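# Move a rope-tied hoop onto the other post around a peg

## Task

Using only pulls on the ropes, move the hoop from the post it sits on to the second post. It must end up lying flat and encircling the loose peg that stands on that post, and the peg must still be upright. No gripper can reach the hoop or the peg directly; instead, a rope joins the hoop to a metal block on each bench. The task fails if the hoop ever drops more than slightly below the top of the lower of the two posts, including while it is dangling. It also fails if anything is knocked onto the floor or out of the work area. Positions are in the scene frame. The arm feet are at, in metres, with facing measured in degrees counter-clockwise from +x: arm1 x=+0.01 y=+1.41 z=+0.97 facing -92; arm2 x=-1.43 y=-0.63 z=+0.96 facing +26; arm3 x=+1.40 y=-0.43 z=+1.05 facing +169. When finished, every gripper must have released and every arm must be moved away. The final arrangement only counts if it stays put without any robot holding it.

## Robot and tools

Robots: three identical i2rt Big YAM arms named arm1, arm2 and arm3. Each has six revolute joints, a two-finger gripper and a wrist camera. The hand can reach roughly 1.0 m from the joint1 axis. The room also has two fixed cameras, cam_low and cam_top. Loose objects may occasionally get a short shove from outside.

Frames: there is one scene frame, with its origin on the floor and +z pointing up. "hand" means the point halfway between the fingertips (URDF link pinch). The hand's z axis runs along the fingers, and the fingers open and close along its y axis. Joint angles are measured per arm, relative to that arm's own foot. At joint1 = 0 an arm stretches out the way its foot faces.

Joint ranges, in radians unless noted. The value in brackets is the tolerance for counting a target as reached.
- joint1_rad: -2.879..2.879 (0.045). Turns the arm about its base; positive is counter-clockwise seen from above.
- joint2_rad: 0..3.141 (0.14). Shoulder; 0 has the upper arm level and pointing back, and increasing values raise it and then bring it forward.
- joint3_rad: 0..3.019 (0.09). Elbow; 0 is fully folded, and increasing values open it.
- joint4_rad: -1.692..1.57 (0.055). Hand pitch; positive tilts the fingers up.
- joint5_rad: -1.57..1.57 (0.03). Sideways swing of the hand; positive is toward the arm's right.
- joint6_rad: -2.094..2.094 (0.035). Hand roll; positive is clockwise when viewed from behind the hand.
- gripper_m: 0..0.093 m (0.003). The gap between the fingertips. Each finger pad pushes with at most about 50-62 N.

Tools:

execute_actions(actions, cameras)
- actions is a list holding either one action or none. An empty list only returns state and images.
- The action is an object keyed by arm name. Under each arm goes "joints", a map from joint name to an absolute target in the units above. These are absolute targets, not offsets.
- Any arm or joint you leave out keeps its earlier target and may still be pushing toward it.
- All listed motions start at the same moment but may finish at different times. No action runs longer than 15 s.
- Joints move at different speeds, so the hand can take a wide, curving path between postures.
- An unknown key or an out-of-range value causes the whole call to be rejected, and nothing moves.
- cameras lists any of arm1_cam_wrist, arm2_cam_wrist, arm3_cam_wrist, cam_low, cam_top. Leaving it out, null or ["all"] gives every camera; [] gives none. The "pictures" line gives the order of the images.

wait(seconds): 0 to 10 s with no new command. It returns the same output as an empty action.

zoom_image(camera, region): returns a closer view of part of the newest full image from that camera. region is [x0, y0, x1, y1] in image pixels, measured from the top-left corner, and can be at most 504x504.

read_manual(section): returns licence text only.

finished_scene(scene): ends scene 1 or 2 after the last command has been held, and reports whether the task succeeded. It cannot be undone. Replying without a tool call ends every remaining scene.

Result lines:
- joint_positions: the measured joint values.
- joint_status: how each commanded motion ended.
  - "off_target": the joint stopped short and may still be pushing.
  - "contact_stop" or "time_out": the joint now holds where it stopped. After a time_out it may instead keep a capped target and keep pushing; on_its_own will list it.
  - "joint command not followed" (usually with a "cause:" line) or per-joint "not_followed": a self- or inter-arm clearance check blocked that arm's targets. The gripper part of the action still runs. The blocked targets may be retried later by themselves.
  - "limit_stop_at_motor_heat": the arm stopped because of heat. Resend the target.
- on_its_own: reports what is happening without a command. Its "held at" value is the target being held, not the joint's actual position.
- Joint torques: the total drive output for joints 1-6. These are offset, scaled and noisy, so they give only a rough hint of load.
- MOTOR HOT: shown from 85 °C. At 100 °C an OVER-TEMPERATURE FAULT occurs and that arm goes limp and drops.
- Camera calibration: cameras whose values have changed are listed. Fixed cameras may be off by up to about 2.3° and 9 mm. Wrist-camera poses come from joint readings, so they carry more error.

Cautions:
- The arms do not stop when they touch something; they keep pushing, sometimes hard. Sustained pushing heats motors.
- To relieve a pushing joint, command it to its reported position. A target very close to the current position may not move the joint at all.
- A joint holding up a load will gradually sag.
- Two robots pressing hard against each other fails the task and ends the run, and a hard hit can do the same. The clearance check ignores fingers, gripper housings and wrist cameras, and may act too late.
- Objects touching robots do not count as robot contact.

- While you are thinking, the simulation keeps running and the robots hold their last command.
- To move the hoop, grip and move the metal blocks so the ropes pull it. Keep the hoop above the lower post's top the whole time.
- At the end, open every gripper and move each arm well away.

Each tool is called after "Call:" as name([rows], argument=value, ...), one row to a line, values as JSON.

## Session

Call:
execute_actions(actions=[])

Scene clock: 0.00 s.
Joint torques (N m, as the arm reports them, + toward a larger angle): no reading
Motor temperatures (°C, as the motors report them): arm1=[20 27 31 23 22 22] | arm2=[23 26 33 23 20 19] | arm3=[19 21 31 21 19 20]
arm1.joint_positions: joint1_rad=-0.715 joint2_rad=+0.481 joint3_rad=+1.423 joint4_rad=-1.274 joint5_rad=-0.013 joint6_rad=-0.444 gripper_m=+0.095
arm1.joint_status: not commanded
arm1.hand: x=-0.1099 y=+1.2771 z=+1.5693 quat_wxyz=(-0.115, -0.653, -0.486, +0.569) (m; scene frame)
arm2.joint_positions: joint1_rad=+0.142 joint2_rad=+0.303 joint3_rad=+1.573 joint4_rad=-1.472 joint5_rad=+0.224 joint6_rad=+0.281 gripper_m=+0.094
arm2.joint_status: not commanded
arm2.hand: x=-1.3808 y=-0.6460 z=+1.5834 quat_wxyz=(-0.601, +0.049, -0.775, -0.187) (m; scene frame)
arm3.joint_positions: joint1_rad=+0.873 joint2_rad=+0.616 joint3_rad=+1.378 joint4_rad=-1.276 joint5_rad=-0.106 joint6_rad=-0.004 gripper_m=+0.095
arm3.joint_status: not commanded
arm3.hand: x=+1.2259 y=-0.5905 z=+1.5962 quat_wxyz=(+0.213, +0.802, +0.313, -0.462) (m; scene frame)
pictures: arm1_cam_wrist, arm2_cam_wrist, arm3_cam_wrist, cam_low, cam_top
camera_calibration (this result's frames):
arm1_cam_wrist: T_world_to_cam=[[-0.758661, 0.507015, 0.409109, -1.37623], [0.270906, 0.816611, -0.509664, -0.210003], [-0.59249, -0.275832, -0.756883, 1.59671], [0, 0, 0, 1]] pos_world=[-0.0411619, 1.30968, 1.66452]
arm2_cam_wrist: T_world_to_cam=[[0.297717, -0.925781, -0.233009, 0.179805], [-0.756548, -0.0799386, -0.649034, -0.0616604], [0.582238, 0.369511, -0.724197, 2.31307], [0, 0, 0, 1]] pos_world=[-1.44694, -0.693175, 1.677]
arm3_cam_wrist: T_world_to_cam=[[-0.706668, 0.70458, -0.0647089, 1.38861], [0.658177, 0.621042, -0.42557, 0.245438], [-0.259662, -0.343327, -0.902609, 1.6835], [0, 0, 0, 1]] pos_world=[1.25688, -0.552825, 1.71385]
Images, in order (width x height): arm1_cam_wrist 616x616, arm2_cam_wrist 616x616, arm3_cam_wrist 616x616, cam_low 896x504, cam_top 896x504.

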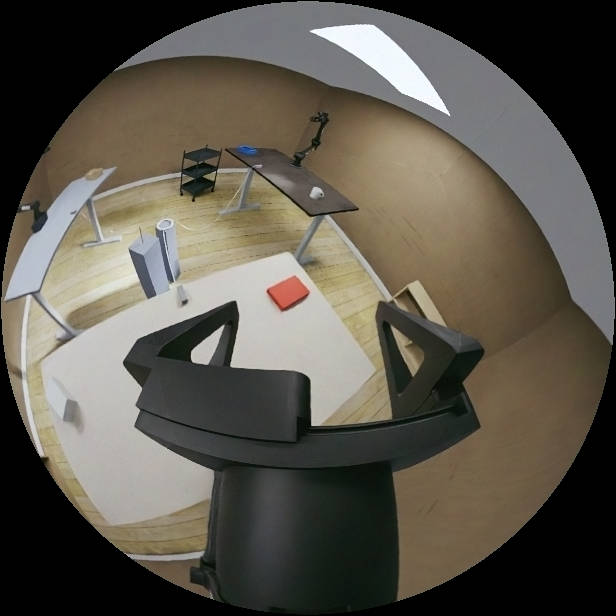

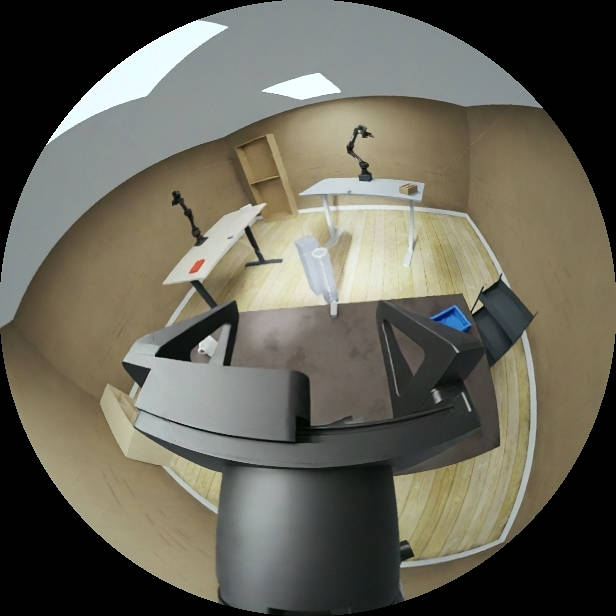

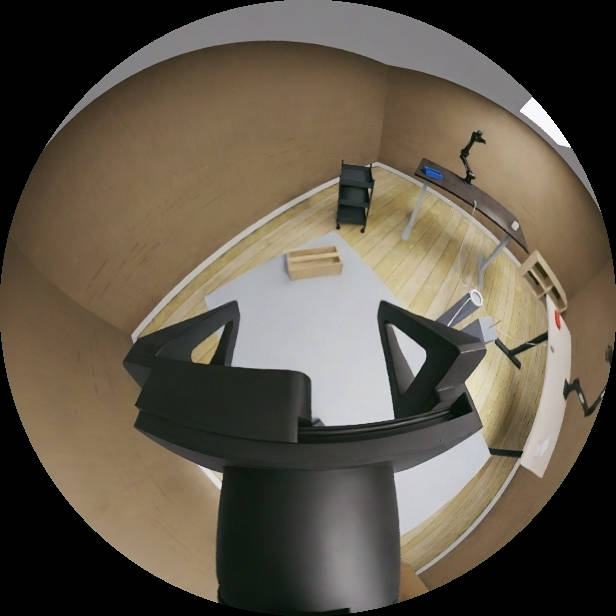

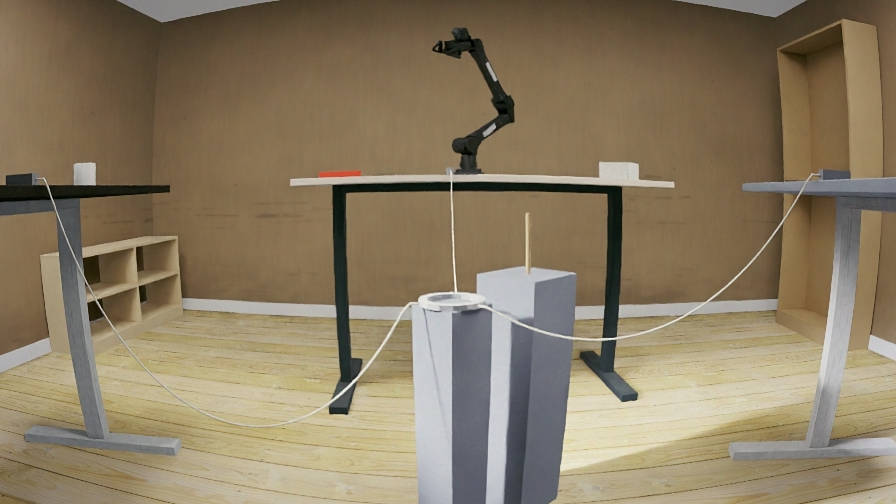

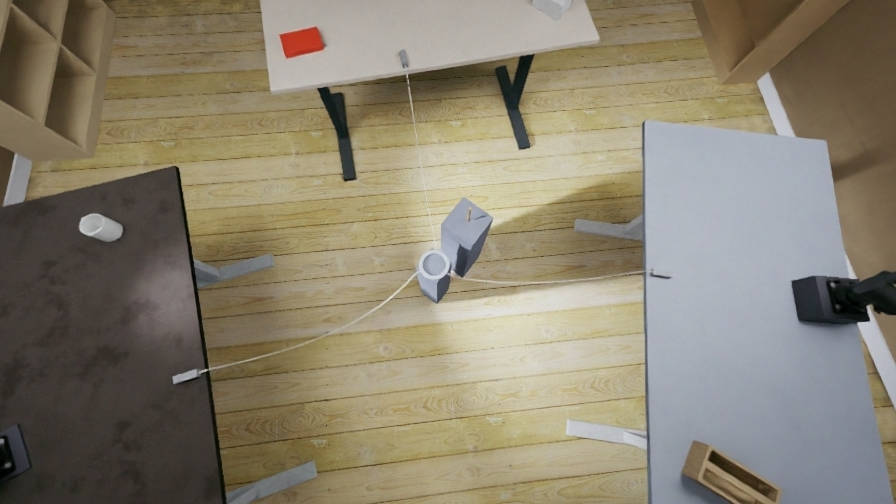

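Call:
zoom_image(camera="cam_top", region=[400, 190, 510, 300])

Call:
zoom_image(camera="cam_low", region=[400, 190, 600, 340])

Call:
zoom_image(camera="cam_top", region=[375, 35, 435, 95])

Call:
zoom_image(camera="cam_top", region=[160, 345, 220, 405])

Call:
zoom_image(camera="cam_top", region=[630, 245, 690, 305])

Region (400, 190, 510, 300) of cam_top's 896x504 image, scaled by 4.582, with more detail than that image has.

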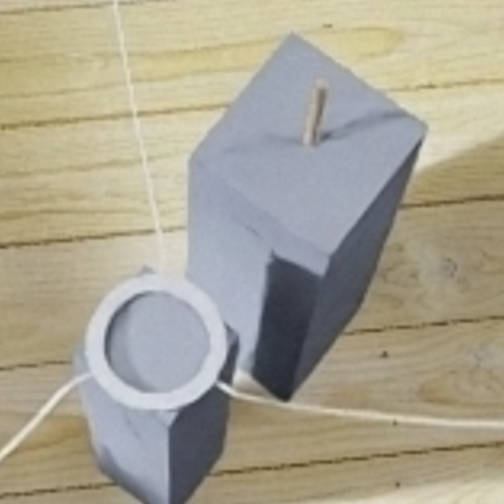

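Region (400, 190, 600, 340) of cam_low's 896x504 image, scaled by 2.520, with more detail than that image has; it fills the top 378 rows of this view, and the rest is white.

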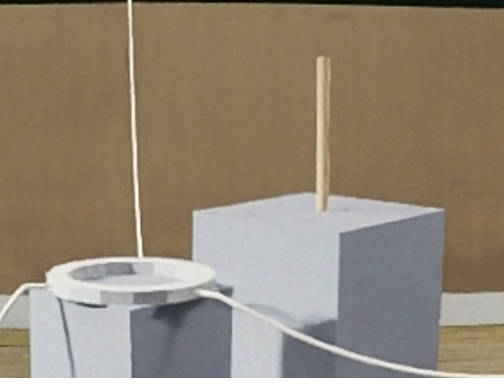

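Region (375, 35, 435, 95) of cam_top's 896x504 image, scaled by 8.400, with more detail than that image has.

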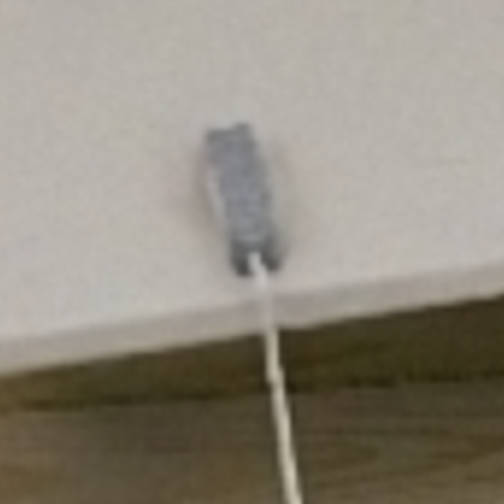

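Region (160, 345, 220, 405) of cam_top's 896x504 image, scaled by 8.400, with more detail than that image has.

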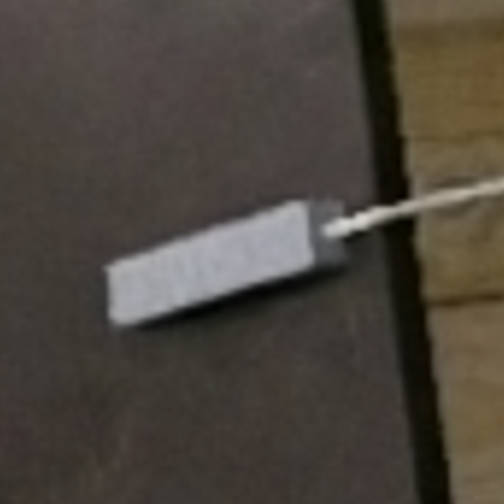

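Region (630, 245, 690, 305) of cam_top's 896x504 image, scaled by 8.400, with more detail than that image has.

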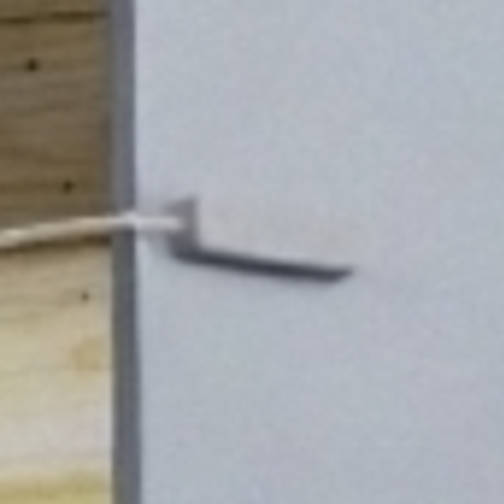

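Call:
zoom_image(camera="arm3_cam_wrist", region=[430, 270, 590, 400])

Call:
zoom_image(camera="arm2_cam_wrist", region=[200, 190, 360, 320])

Region (430, 270, 590, 400) of arm3_cam_wrist's 616x616 image, scaled by 3.150, with more detail than that image has; it fills the top 410 rows of this view, and the rest is white.

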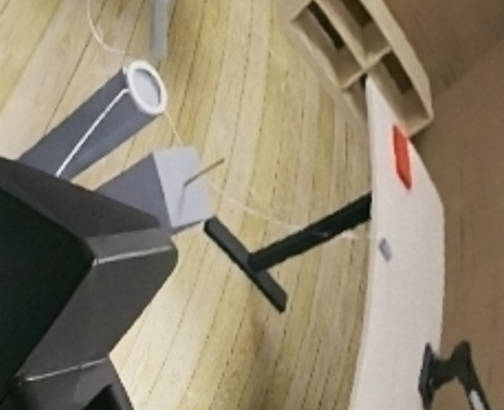

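Region (200, 190, 360, 320) of arm2_cam_wrist's 616x616 image, scaled by 3.150, with more detail than that image has; it fills the top 410 rows of this view, and the rest is white.

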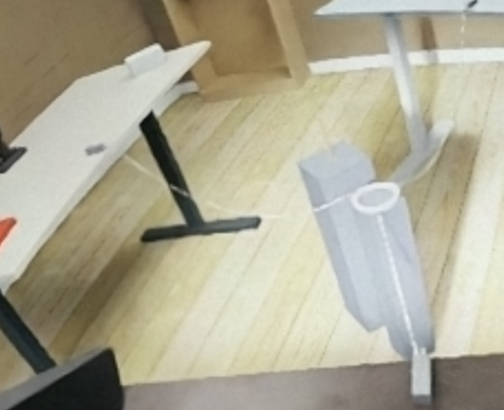

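Call:
execute_actions([
  {"arm1":{"joints":{"joint1_rad":-0.07,"joint2_rad":1.72,"joint3_rad":1.18,"joint4_rad":-0.44,"joint5_rad":0,"joint6_rad":-0.2,"gripper_m":0.09}},"arm2":{"joints":{"joint1_rad":-0.131,"joint2_rad":1.67,"joint3_rad":1.16,"joint4_rad":-0.445,"joint5_rad":0,"joint6_rad":0.1,"gripper_m":0.09}},"arm3":{"joints":{"joint1_rad":-0.091,"joint2_rad":1.82,"joint3_rad":1.065,"joint4_rad":-0.21,"joint5_rad":0,"joint6_rad":0,"gripper_m":0.09}}},
])

Scene clock: 94.00 s.
Joint torques (N m, as the arm reports them, + toward a larger angle): arm1=[  0.56 -14.29   7.76   2.32   0.02   0.19] | arm2=[ -0.47 -17.14   8.44   2.08  -0.17  -0.15] | arm3=[  0.47 -16.04   7.91   2.2   -0.02   0.04]
Motor temperatures (°C, as the motors report them): arm1=[20 27 37 23 22 22] | arm2=[23 26 35 23 20 19] | arm3=[19 21 36 22 19 20]
arm1.joint_positions: joint1_rad=-0.063 joint2_rad=+1.726 joint3_rad=+1.171 joint4_rad=-0.467 joint5_rad=+0.001 joint6_rad=-0.208 gripper_m=+0.090
arm1.joint_status: all done
arm1.hand: x=-0.0493 y=+0.8088 z=+1.0582 quat_wxyz=(-0.161, -0.641, -0.718, +0.219) (m; scene frame)
arm2.joint_positions: joint1_rad=-0.126 joint2_rad=+1.689 joint3_rad=+1.151 joint4_rad=-0.467 joint5_rad=+0.004 joint6_rad=+0.114 gripper_m=+0.090
arm2.joint_status: all done
arm2.hand: x=-0.8708 y=-0.4432 z=+1.0479 quat_wxyz=(-0.268, +0.100, -0.957, -0.059) (m; scene frame)
arm3.joint_positions: joint1_rad=-0.100 joint2_rad=+1.829 joint3_rad=+1.055 joint4_rad=-0.234 joint5_rad=+0.000 joint6_rad=-0.004 gripper_m=+0.090
arm3.joint_status: all done
arm3.hand: x=+0.8380 y=-0.2586 z=+1.0507 quat_wxyz=(-0.037, +0.951, -0.139, -0.275) (m; scene frame)
pictures: arm1_cam_wrist, arm2_cam_wrist, arm3_cam_wrist, cam_low, cam_top
camera_calibration (this result's frames):
arm1_cam_wrist: T_world_to_cam=[[-0.989419, -0.0810574, 0.120333, -0.11389], [-0.0720439, 0.994389, 0.0774597, -0.886481], [-0.125937, 0.0679708, -0.989707, 1.10789], [0, 0, 0, 1]] pos_world=[-0.037026, 0.796971, 1.17886]
arm2_cam_wrist: T_world_to_cam=[[0.218929, -0.97406, -0.0572527, -0.183214], [-0.972091, -0.222805, 0.0734707, -1.01529], [-0.084321, 0.0395699, -0.995653, 1.11125], [0, 0, 0, 1]] pos_world=[-0.853139, -0.448644, 1.17052]
arm3_cam_wrist: T_world_to_cam=[[0.280877, 0.959506, -0.0213412, 0.0381435], [0.958187, -0.279086, 0.0631606, -0.935209], [0.0546469, -0.0381893, -0.997775, 1.11979], [0, 0, 0, 1]] pos_world=[0.824198, -0.254839, 1.17718]
Images, in order (width x height): arm1_cam_wrist 616x616, arm2_cam_wrist 616x616, arm3_cam_wrist 616x616, cam_low 896x504, cam_top 896x504.

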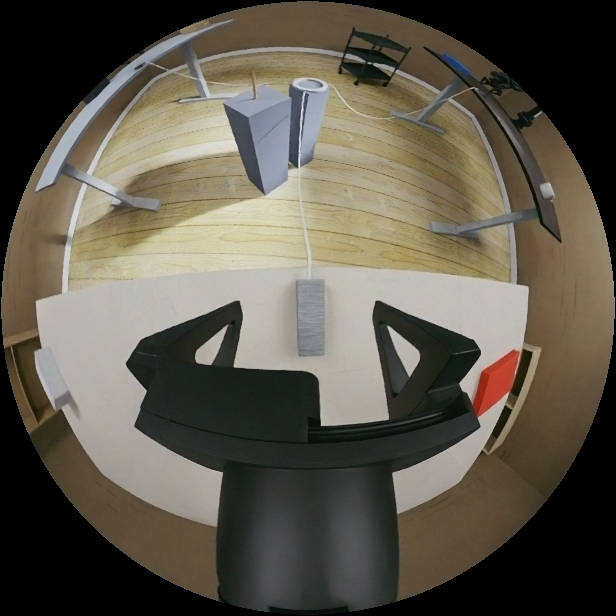

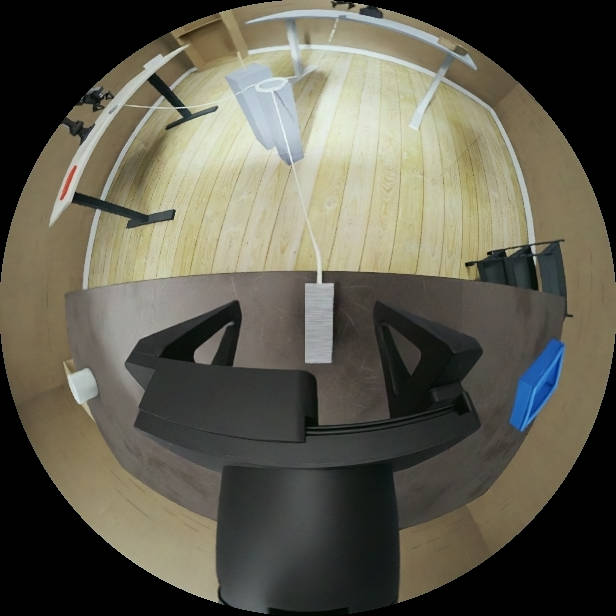

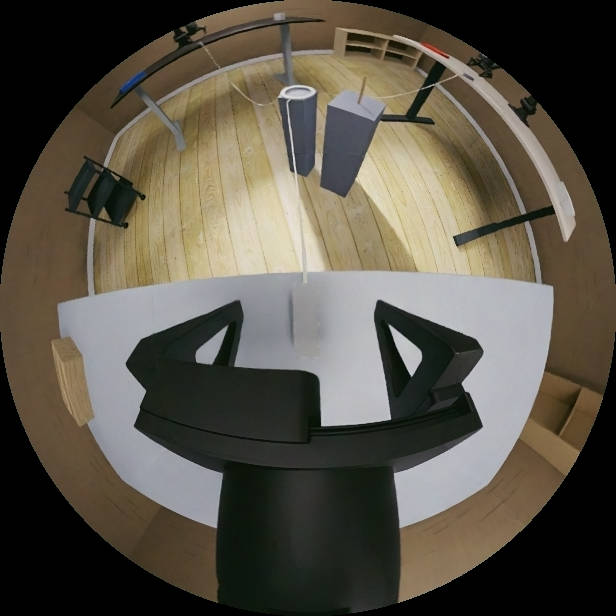

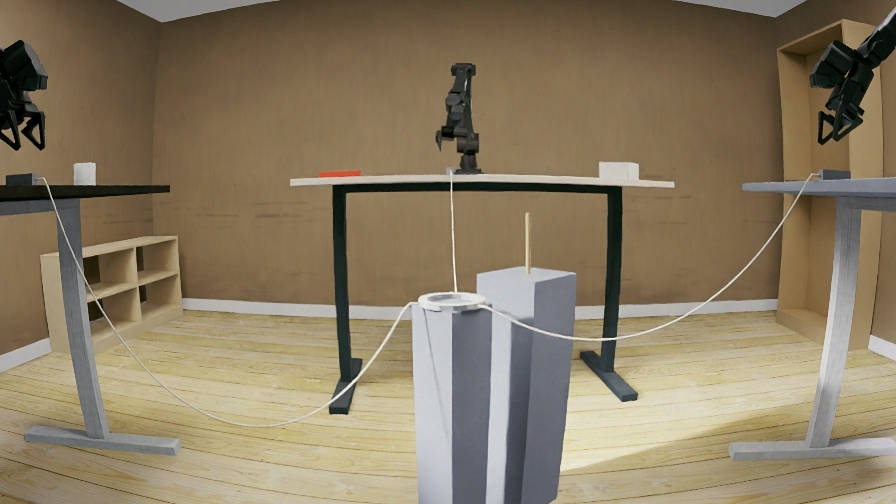

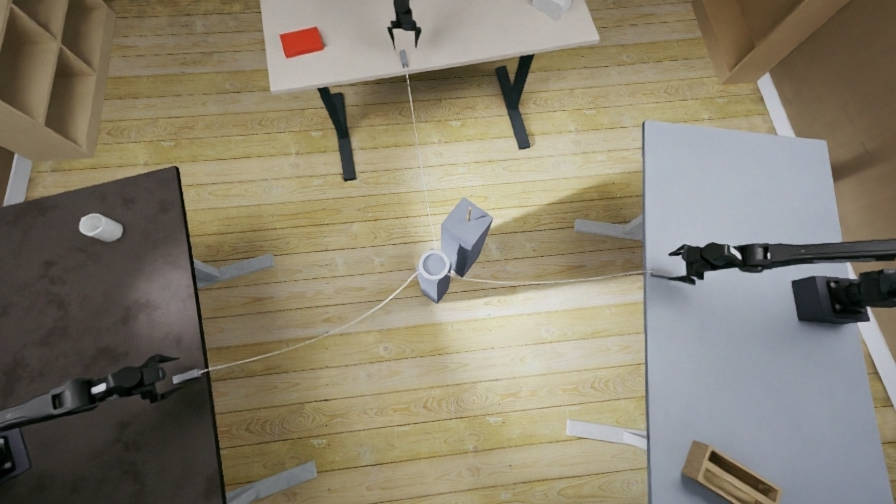

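Call:
execute_actions([
  {"arm1":{"joints":{"joint1_rad":-0.095,"joint2_rad":1.862}},"arm2":{"joints":{"joint1_rad":-0.146,"joint2_rad":1.805}},"arm3":{"joints":{"joint2_rad":1.958}}},
], cameras=["arm1_cam_wrist","arm2_cam_wrist","arm3_cam_wrist"])

Scene clock: 107.20 s.
Joint torques (N m, as the arm reports them, + toward a larger angle): arm1=[  1.1  -14.69   6.94   1.84   0.13   0.14] | arm2=[ -0.6  -17.06   7.64   1.55  -0.14  -0.1 ] | arm3=[  0.76 -17.61   6.97   1.71  -0.02   0.04]
Motor temperatures (°C, as the motors report them): arm1=[20 29 37 23 22 22] | arm2=[23 28 37 23 20 19] | arm3=[19 23 35 22 19 20]
arm1.joint_positions: joint1_rad=-0.098 joint2_rad=+1.862 joint3_rad=+1.172 joint4_rad=-0.456 joint5_rad=-0.002 joint6_rad=-0.204 gripper_m=+0.090
arm1.joint_status: all done
arm1.hand: x=-0.0681 y=+0.8198 z=+0.9813 quat_wxyz=(-0.123, -0.664, -0.717, +0.171) (m; scene frame)
arm2.joint_positions: joint1_rad=-0.139 joint2_rad=+1.811 joint3_rad=+1.151 joint4_rad=-0.457 joint5_rad=+0.004 joint6_rad=+0.111 gripper_m=+0.090
arm2.joint_status: all done
arm2.hand: x=-0.8750 y=-0.4525 z=+0.9799 quat_wxyz=(-0.215, +0.097, -0.971, -0.046) (m; scene frame)
arm3.joint_positions: joint1_rad=-0.100 joint2_rad=+1.975 joint3_rad=+1.052 joint4_rad=-0.226 joint5_rad=+0.000 joint6_rad=-0.004 gripper_m=+0.090
arm3.joint_status: all done
arm3.hand: x=+0.8612 y=-0.2662 z=+0.9692 quat_wxyz=(-0.027, +0.968, -0.141, -0.207) (m; scene frame)
pictures: arm1_cam_wrist, arm2_cam_wrist, arm3_cam_wrist
camera_calibration (this result's frames):
arm1_cam_wrist: T_world_to_cam=[[-0.993857, -0.0585957, 0.0938826, -0.115162], [-0.0390252, 0.979394, 0.19815, -0.996739], [-0.103559, 0.193269, -0.975665, 0.913686], [0, 0, 0, 1]] pos_world=[-0.0587324, 0.792865, 1.09977]
arm2_cam_wrist: T_world_to_cam=[[0.204116, -0.977936, -0.0444651, -0.22255], [-0.960624, -0.208836, 0.183273, -1.10762], [-0.188515, 0.00530517, -0.982056, 0.923506], [0, 0, 0, 1]] pos_world=[-0.844487, -0.45385, 1.10004]
arm3_cam_wrist: T_world_to_cam=[[0.282812, 0.958916, -0.022285, 0.0363016], [0.940325, -0.272596, 0.203666, -1.07351], [0.189224, -0.0785543, -0.978787, 0.891914], [0, 0, 0, 1]] pos_world=[0.830412, -0.257381, 1.09244]
Images, in order (width x height): arm1_cam_wrist 616x616, arm2_cam_wrist 616x616, arm3_cam_wrist 616x616.

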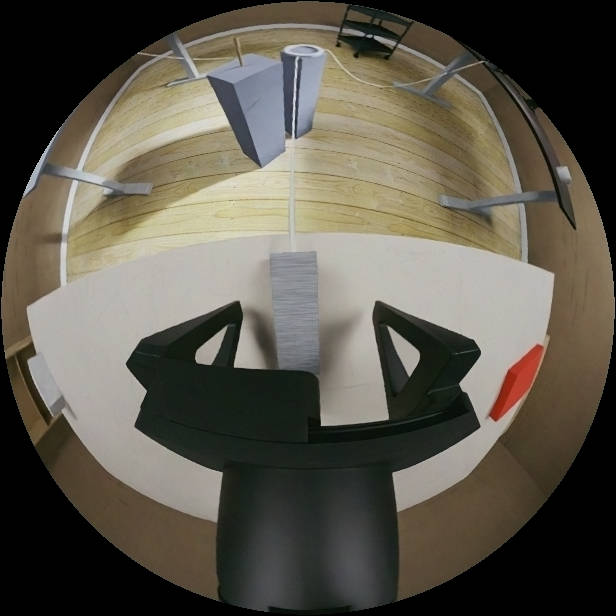

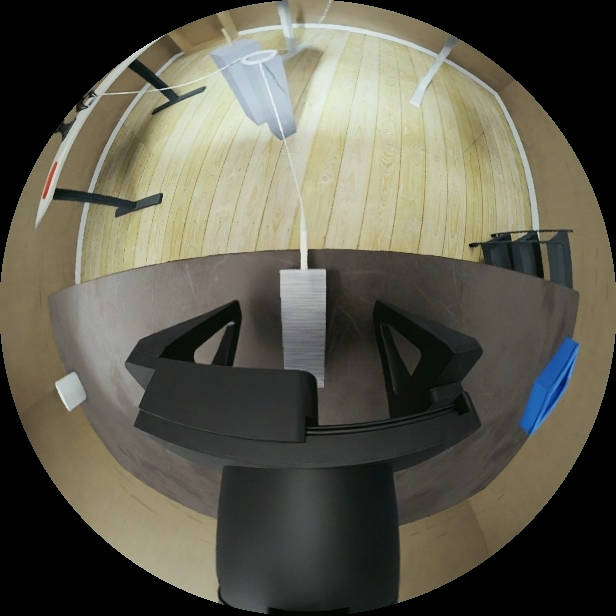

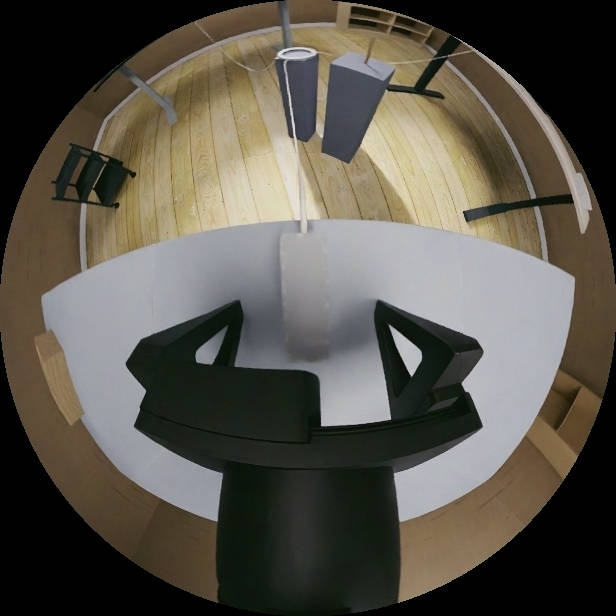

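Call:
execute_actions([
  {"arm1":{"joints":{"joint2_rad":1.882,"gripper_m":0.0}},"arm2":{"joints":{"joint2_rad":1.825,"gripper_m":0.0}},"arm3":{"joints":{"gripper_m":0.0}}},
], cameras=["arm1_cam_wrist","arm2_cam_wrist","arm3_cam_wrist"])

Scene clock: 113.17 s.
Joint torques (N m, as the arm reports them, + toward a larger angle): arm1=[  1.22 -13.19   7.02   1.78   0.12   0.14] | arm2=[ -0.51 -16.1    7.59   1.53  -0.11  -0.1 ] | arm3=[  0.84 -17.7    6.99   1.69  -0.02   0.04]
Motor temperatures (°C, as the motors report them): arm1=[20 30 37 23 22 22] | arm2=[23 28 37 23 20 19] | arm3=[19 24 34 22 19 20]
arm1.joint_positions: joint1_rad=-0.098 joint2_rad=+1.864 joint3_rad=+1.172 joint4_rad=-0.456 joint5_rad=-0.002 joint6_rad=-0.204 gripper_m=+0.026
arm1.joint_status: gripper_m off_target (ended at +0.026, target +0.000); the others done
arm1.hand: x=-0.0682 y=+0.8201 z=+0.9802 quat_wxyz=(-0.123, -0.664, -0.717, +0.171) (m; scene frame)
arm2.joint_positions: joint1_rad=-0.139 joint2_rad=+1.821 joint3_rad=+1.151 joint4_rad=-0.457 joint5_rad=+0.003 joint6_rad=+0.110 gripper_m=+0.025
arm2.joint_status: gripper_m off_target (ended at +0.025, target +0.000); the others done
arm2.hand: x=-0.8761 y=-0.4528 z=+0.9741 quat_wxyz=(-0.210, +0.098, -0.972, -0.045) (m; scene frame)
arm3.joint_positions: joint1_rad=-0.100 joint2_rad=+1.975 joint3_rad=+1.052 joint4_rad=-0.226 joint5_rad=-0.001 joint6_rad=-0.004 gripper_m=+0.025
arm3.joint_status: gripper_m off_target (ended at +0.025, target +0.000)
arm3.hand: x=+0.8612 y=-0.2663 z=+0.9692 quat_wxyz=(-0.027, +0.968, -0.141, -0.207) (m; scene frame)
pictures: arm1_cam_wrist, arm2_cam_wrist, arm3_cam_wrist
camera_calibration (this result's frames):
arm1_cam_wrist: T_world_to_cam=[[-0.993892, -0.0582735, 0.0937176, -0.115185], [-0.0385413, 0.979032, 0.200025, -0.998272], [-0.103409, 0.195191, -0.975298, 0.91065], [0, 0, 0, 1]] pos_world=[-0.0587875, 0.792877, 1.09863]
arm2_cam_wrist: T_world_to_cam=[[0.204356, -0.977912, -0.0439036, -0.223111], [-0.958602, -0.209003, 0.193391, -1.11586], [-0.198295, 0.00256553, -0.980139, 0.905911], [0, 0, 0, 1]] pos_world=[-0.844437, -0.453726, 1.09392]
arm3_cam_wrist: T_world_to_cam=[[0.28266, 0.958953, -0.022633, 0.0368449], [0.940388, -0.272381, 0.203661, -1.0735], [0.189137, -0.0788508, -0.97878, 0.891902], [0, 0, 0, 1]] pos_world=[0.830404, -0.257408, 1.09244]
Images, in order (width x height): arm1_cam_wrist 616x616, arm2_cam_wrist 616x616, arm3_cam_wrist 616x616.

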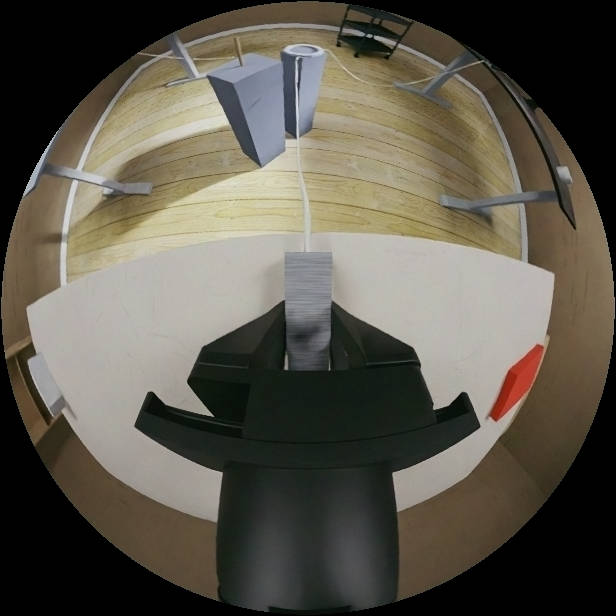

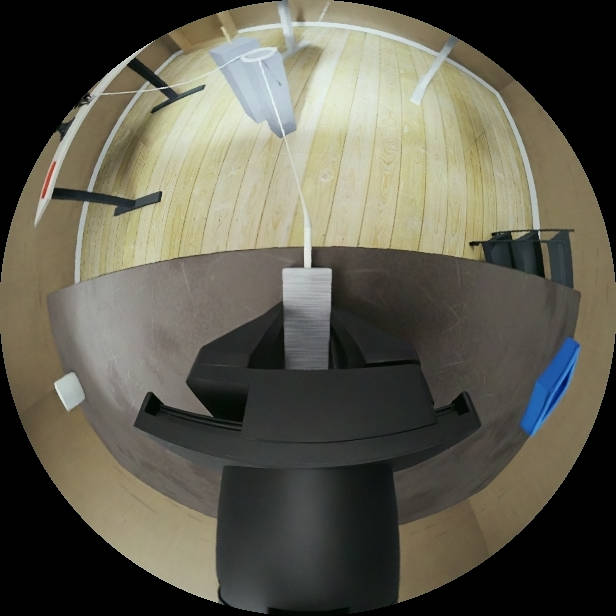

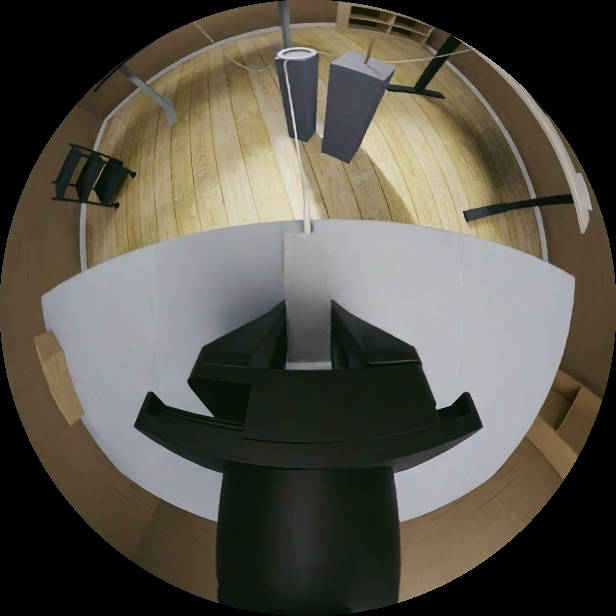

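Call:
execute_actions([
  {"arm1":{"joints":{"joint1_rad":0.024,"joint2_rad":1.70,"joint6_rad":0}},"arm2":{"joints":{"joint1_rad":-0.443,"joint2_rad":1.105,"joint4_rad":-1.145,"joint6_rad":0}},"arm3":{"joints":{"joint1_rad":0.281,"joint2_rad":1.795}}},
], cameras=[])

Scene clock: 144.67 s.
Joint torques (N m, as the arm reports them, + toward a larger angle): arm1=[  0.87 -14.01   8.29   2.     0.11   0.18] | arm2=[-0.02 -8.38 10.31  0.73 -0.1  -0.14] | arm3=[ -0.31 -15.28   8.65   1.94   0.03   0.03]
Motor temperatures (°C, as the motors report them): arm1=[20 31 36 23 22 22] | arm2=[23 29 37 23 20 19] | arm3=[19 26 34 22 19 20]
arm1.joint_positions: joint1_rad=+0.026 joint2_rad=+1.704 joint3_rad=+1.165 joint4_rad=-0.456 joint5_rad=-0.001 joint6_rad=-0.008 gripper_m=+0.026
arm1.joint_status: all done
arm1.hand: x=+0.0046 y=+0.8055 z=+1.0693 quat_wxyz=(-0.200, -0.677, -0.679, +0.202) (m; scene frame)
arm2.joint_positions: joint1_rad=-0.444 joint2_rad=+1.111 joint3_rad=+1.142 joint4_rad=-1.136 joint5_rad=+0.003 joint6_rad=+0.014 gripper_m=+0.025
arm2.joint_status: all done
arm2.hand: x=-1.0246 y=-0.6298 z=+1.2467 quat_wxyz=(-0.225, -0.004, -0.974, -0.001) (m; scene frame)
arm3.joint_positions: joint1_rad=+0.287 joint2_rad=+1.796 joint3_rad=+1.049 joint4_rad=-0.226 joint5_rad=-0.002 joint6_rad=-0.004 gripper_m=+0.025
arm3.joint_status: all done
arm3.hand: x=+0.8132 y=-0.4844 z=+1.0692 quat_wxyz=(+0.018, +0.954, +0.047, -0.295) (m; scene frame)
pictures: none
No camera images: the call's "cameras" was empty. Leave "cameras" out to get every camera's image.

Call:
execute_actions(actions=[])

Scene clock: 146.77 s.
Joint torques (N m, as the arm reports them, + toward a larger angle): arm1=[  0.91 -13.87   8.3    1.99   0.11   0.17] | arm2=[-0.02 -8.33 10.32  0.7  -0.1  -0.13] | arm3=[ -0.36 -15.31   8.67   1.93   0.03   0.03]
Motor temperatures (°C, as the motors report them): arm1=[20 31 37 23 22 22] | arm2=[23 28 38 23 20 19] | arm3=[19 26 34 22 19 20]
arm1.joint_positions: joint1_rad=+0.026 joint2_rad=+1.704 joint3_rad=+1.165 joint4_rad=-0.456 joint5_rad=-0.001 joint6_rad=-0.007 gripper_m=+0.026
arm1.joint_status: all done
arm1.hand: x=+0.0046 y=+0.8055 z=+1.0693 quat_wxyz=(-0.200, -0.677, -0.679, +0.202) (m; scene frame)
arm2.joint_positions: joint1_rad=-0.444 joint2_rad=+1.111 joint3_rad=+1.142 joint4_rad=-1.136 joint5_rad=+0.003 joint6_rad=+0.014 gripper_m=+0.025
arm2.joint_status: all done
arm2.hand: x=-1.0246 y=-0.6298 z=+1.2467 quat_wxyz=(-0.225, -0.004, -0.974, -0.001) (m; scene frame)
arm3.joint_positions: joint1_rad=+0.287 joint2_rad=+1.796 joint3_rad=+1.049 joint4_rad=-0.226 joint5_rad=-0.002 joint6_rad=-0.004 gripper_m=+0.025
arm3.joint_status: all done
arm3.hand: x=+0.8132 y=-0.4844 z=+1.0692 quat_wxyz=(+0.018, +0.954, +0.047, -0.295) (m; scene frame)
pictures: arm1_cam_wrist, arm2_cam_wrist, arm3_cam_wrist, cam_low, cam_top
camera_calibration (this result's frames):
arm1_cam_wrist: T_world_to_cam=[[-0.999886, -0.0000162041, 0.0150661, -0.014877], [0.00061502, 0.999122, 0.0418914, -0.846294], [-0.0150535, 0.0418959, -0.999009, 1.15633], [0, 0, 0, 1]] pos_world=[0.00305211, 0.797105, 1.19086]
arm2_cam_wrist: T_world_to_cam=[[-0.0114609, -0.999934, -0.000416892, -0.643112], [-0.985387, 0.0112233, 0.169961, -1.20743], [-0.169945, 0.00235871, -0.985451, 1.17964], [0, 0, 0, 1]] pos_world=[-0.996682, -0.632301, 1.36742]
arm3_cam_wrist: T_world_to_cam=[[-0.10358, 0.994377, -0.0220537, 0.592431], [0.994203, 0.104154, 0.0266926, -0.780315], [0.0288394, -0.0191611, -0.9994, 1.16293], [0, 0, 0, 1]] pos_world=[0.803617, -0.485544, 1.19613]
Images, in order (width x height): arm1_cam_wrist 616x616, arm2_cam_wrist 616x616, arm3_cam_wrist 616x616, cam_low 896x504, cam_top 896x504.

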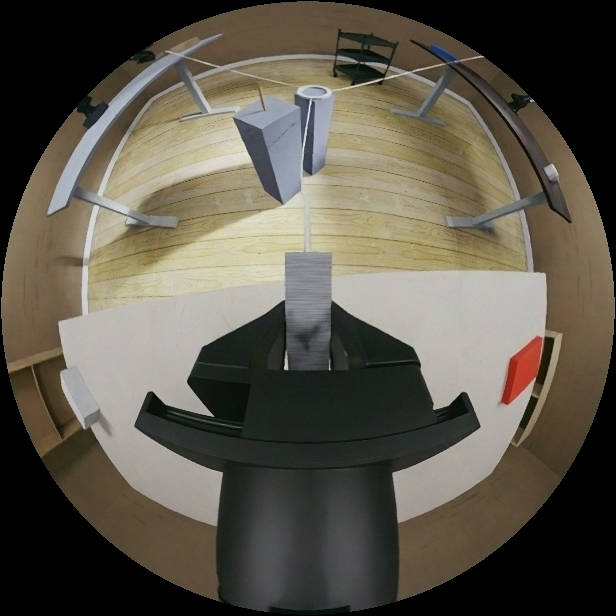

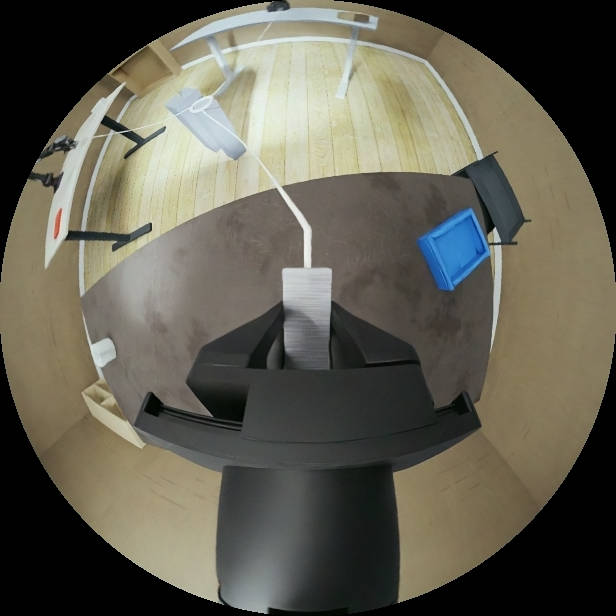

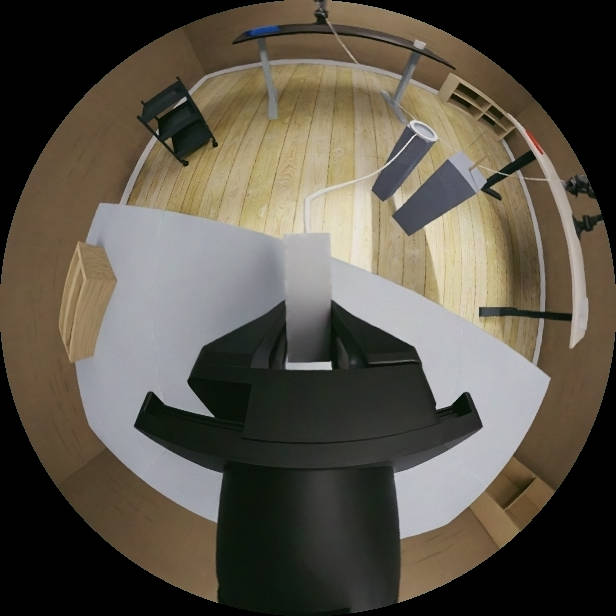

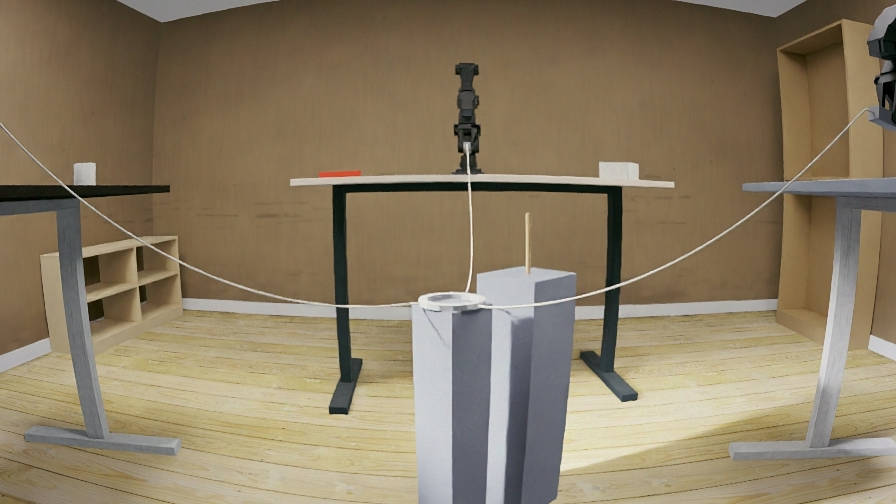

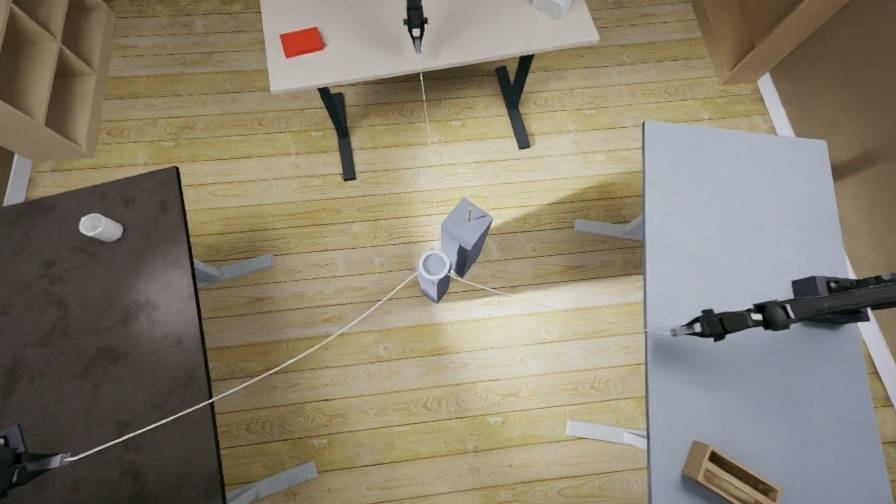

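Call:
zoom_image(camera="cam_low", region=[480, 90, 896, 330])

Call:
zoom_image(camera="cam_low", region=[0, 90, 430, 330])

Call:
zoom_image(camera="arm2_cam_wrist", region=[40, 70, 240, 190])

Call:
zoom_image(camera="arm3_cam_wrist", region=[400, 100, 600, 220])

Region (480, 90, 896, 330) of cam_low's 896x504 image, scaled by 1.212, with more detail than that image has; it fills the top 291 rows of this view, and the rest is white.

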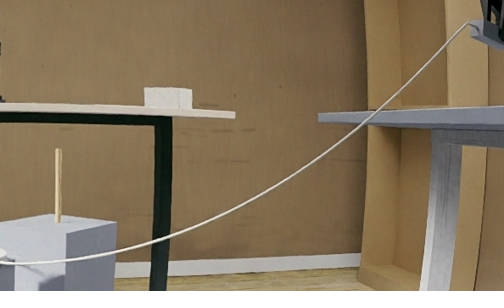

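Region (0, 90, 430, 330) of cam_low's 896x504 image, scaled by 1.172, with more detail than that image has; it fills the top 281 rows of this view, and the rest is white.

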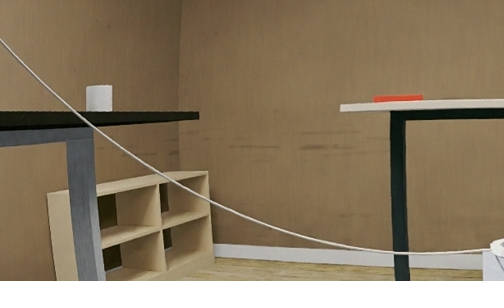

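Region (40, 70, 240, 190) of arm2_cam_wrist's 616x616 image, scaled by 2.520, with more detail than that image has; it fills the top 302 rows of this view, and the rest is white.

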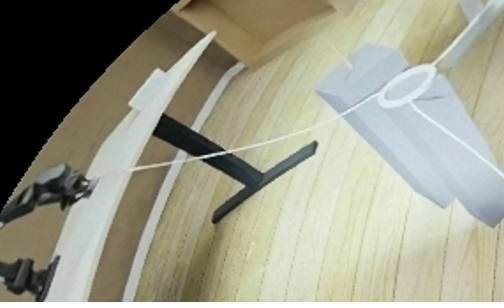

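Region (400, 100, 600, 220) of arm3_cam_wrist's 616x616 image, scaled by 2.520, with more detail than that image has; it fills the top 302 rows of this view, and the rest is white.

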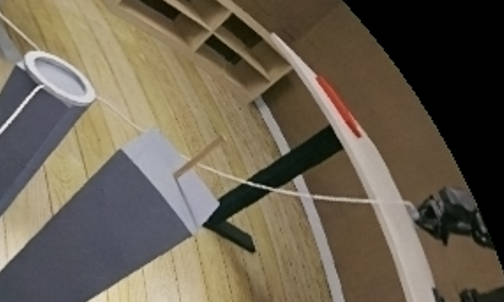

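Call:
execute_actions([
  {"arm1":{"joints":{"joint2_rad":1.515,"joint3_rad":1.19}},"arm2":{"joints":{"joint2_rad":0.995,"joint3_rad":1.355}},"arm3":{"joints":{"joint2_rad":1.62,"joint3_rad":1.078}}},
], cameras=["cam_low","cam_top"])

Scene clock: 191.87 s.
Joint torques (N m, as the arm reports them, + toward a larger angle): arm1=[  0.93 -12.62   9.75   2.21   0.11   0.17] | arm2=[-0.01 -7.61 12.89  1.34  0.06 -0.1 ] | arm3=[ -0.16 -14.7   10.92   2.08  -0.18   0.03]
Motor temperatures (°C, as the motors report them): arm1=[20 32 39 23 22 22] | arm2=[23 26 42 23 20 19] | arm3=[19 26 35 22 19 20]
arm1.joint_positions: joint1_rad=+0.026 joint2_rad=+1.521 joint3_rad=+1.165 joint4_rad=-0.456 joint5_rad=-0.001 joint6_rad=-0.007 gripper_m=+0.025
arm1.joint_status: all done
arm1.hand: x=+0.0046 y=+0.8086 z=+1.1754 quat_wxyz=(-0.261, -0.656, -0.658, +0.263) (m; scene frame)
arm2.joint_positions: joint1_rad=-0.444 joint2_rad=+1.009 joint3_rad=+1.304 joint4_rad=-1.143 joint5_rad=-0.001 joint6_rad=+0.010 gripper_m=+0.025
arm2.joint_status: all done
arm2.hand: x=-1.0245 y=-0.6291 z=+1.3687 quat_wxyz=(-0.349, -0.002, -0.937, -0.003) (m; scene frame)
arm3.joint_positions: joint1_rad=+0.286 joint2_rad=+1.627 joint3_rad=+1.049 joint4_rad=-0.226 joint5_rad=+0.004 joint6_rad=-0.003 gripper_m=+0.025
arm3.joint_status: all done
arm3.hand: x=+0.8029 y=-0.4827 z=+1.1669 quat_wxyz=(+0.019, +0.926, +0.042, -0.375) (m; scene frame)
pictures: cam_low, cam_top
Images, in order (width x height): cam_low 896x504, cam_top 896x504.

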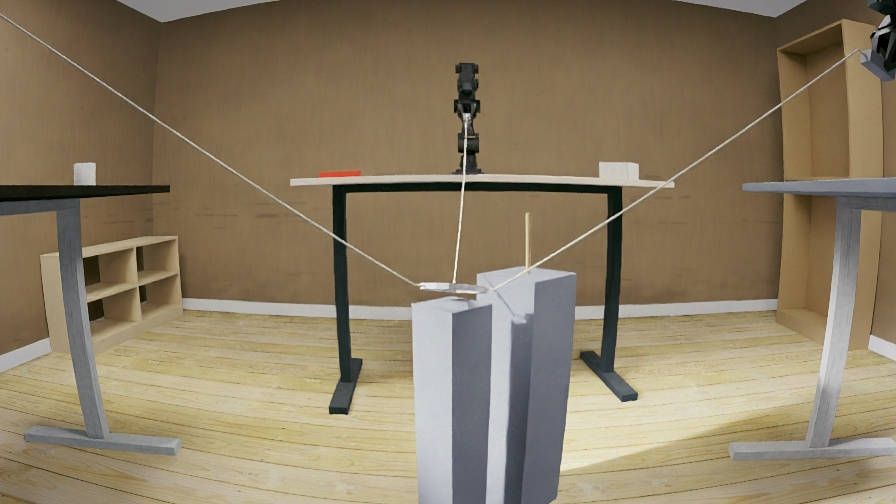

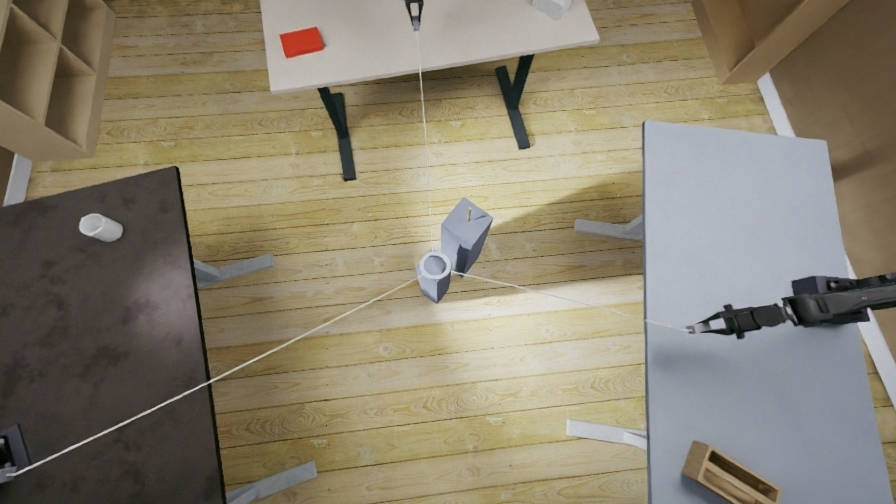

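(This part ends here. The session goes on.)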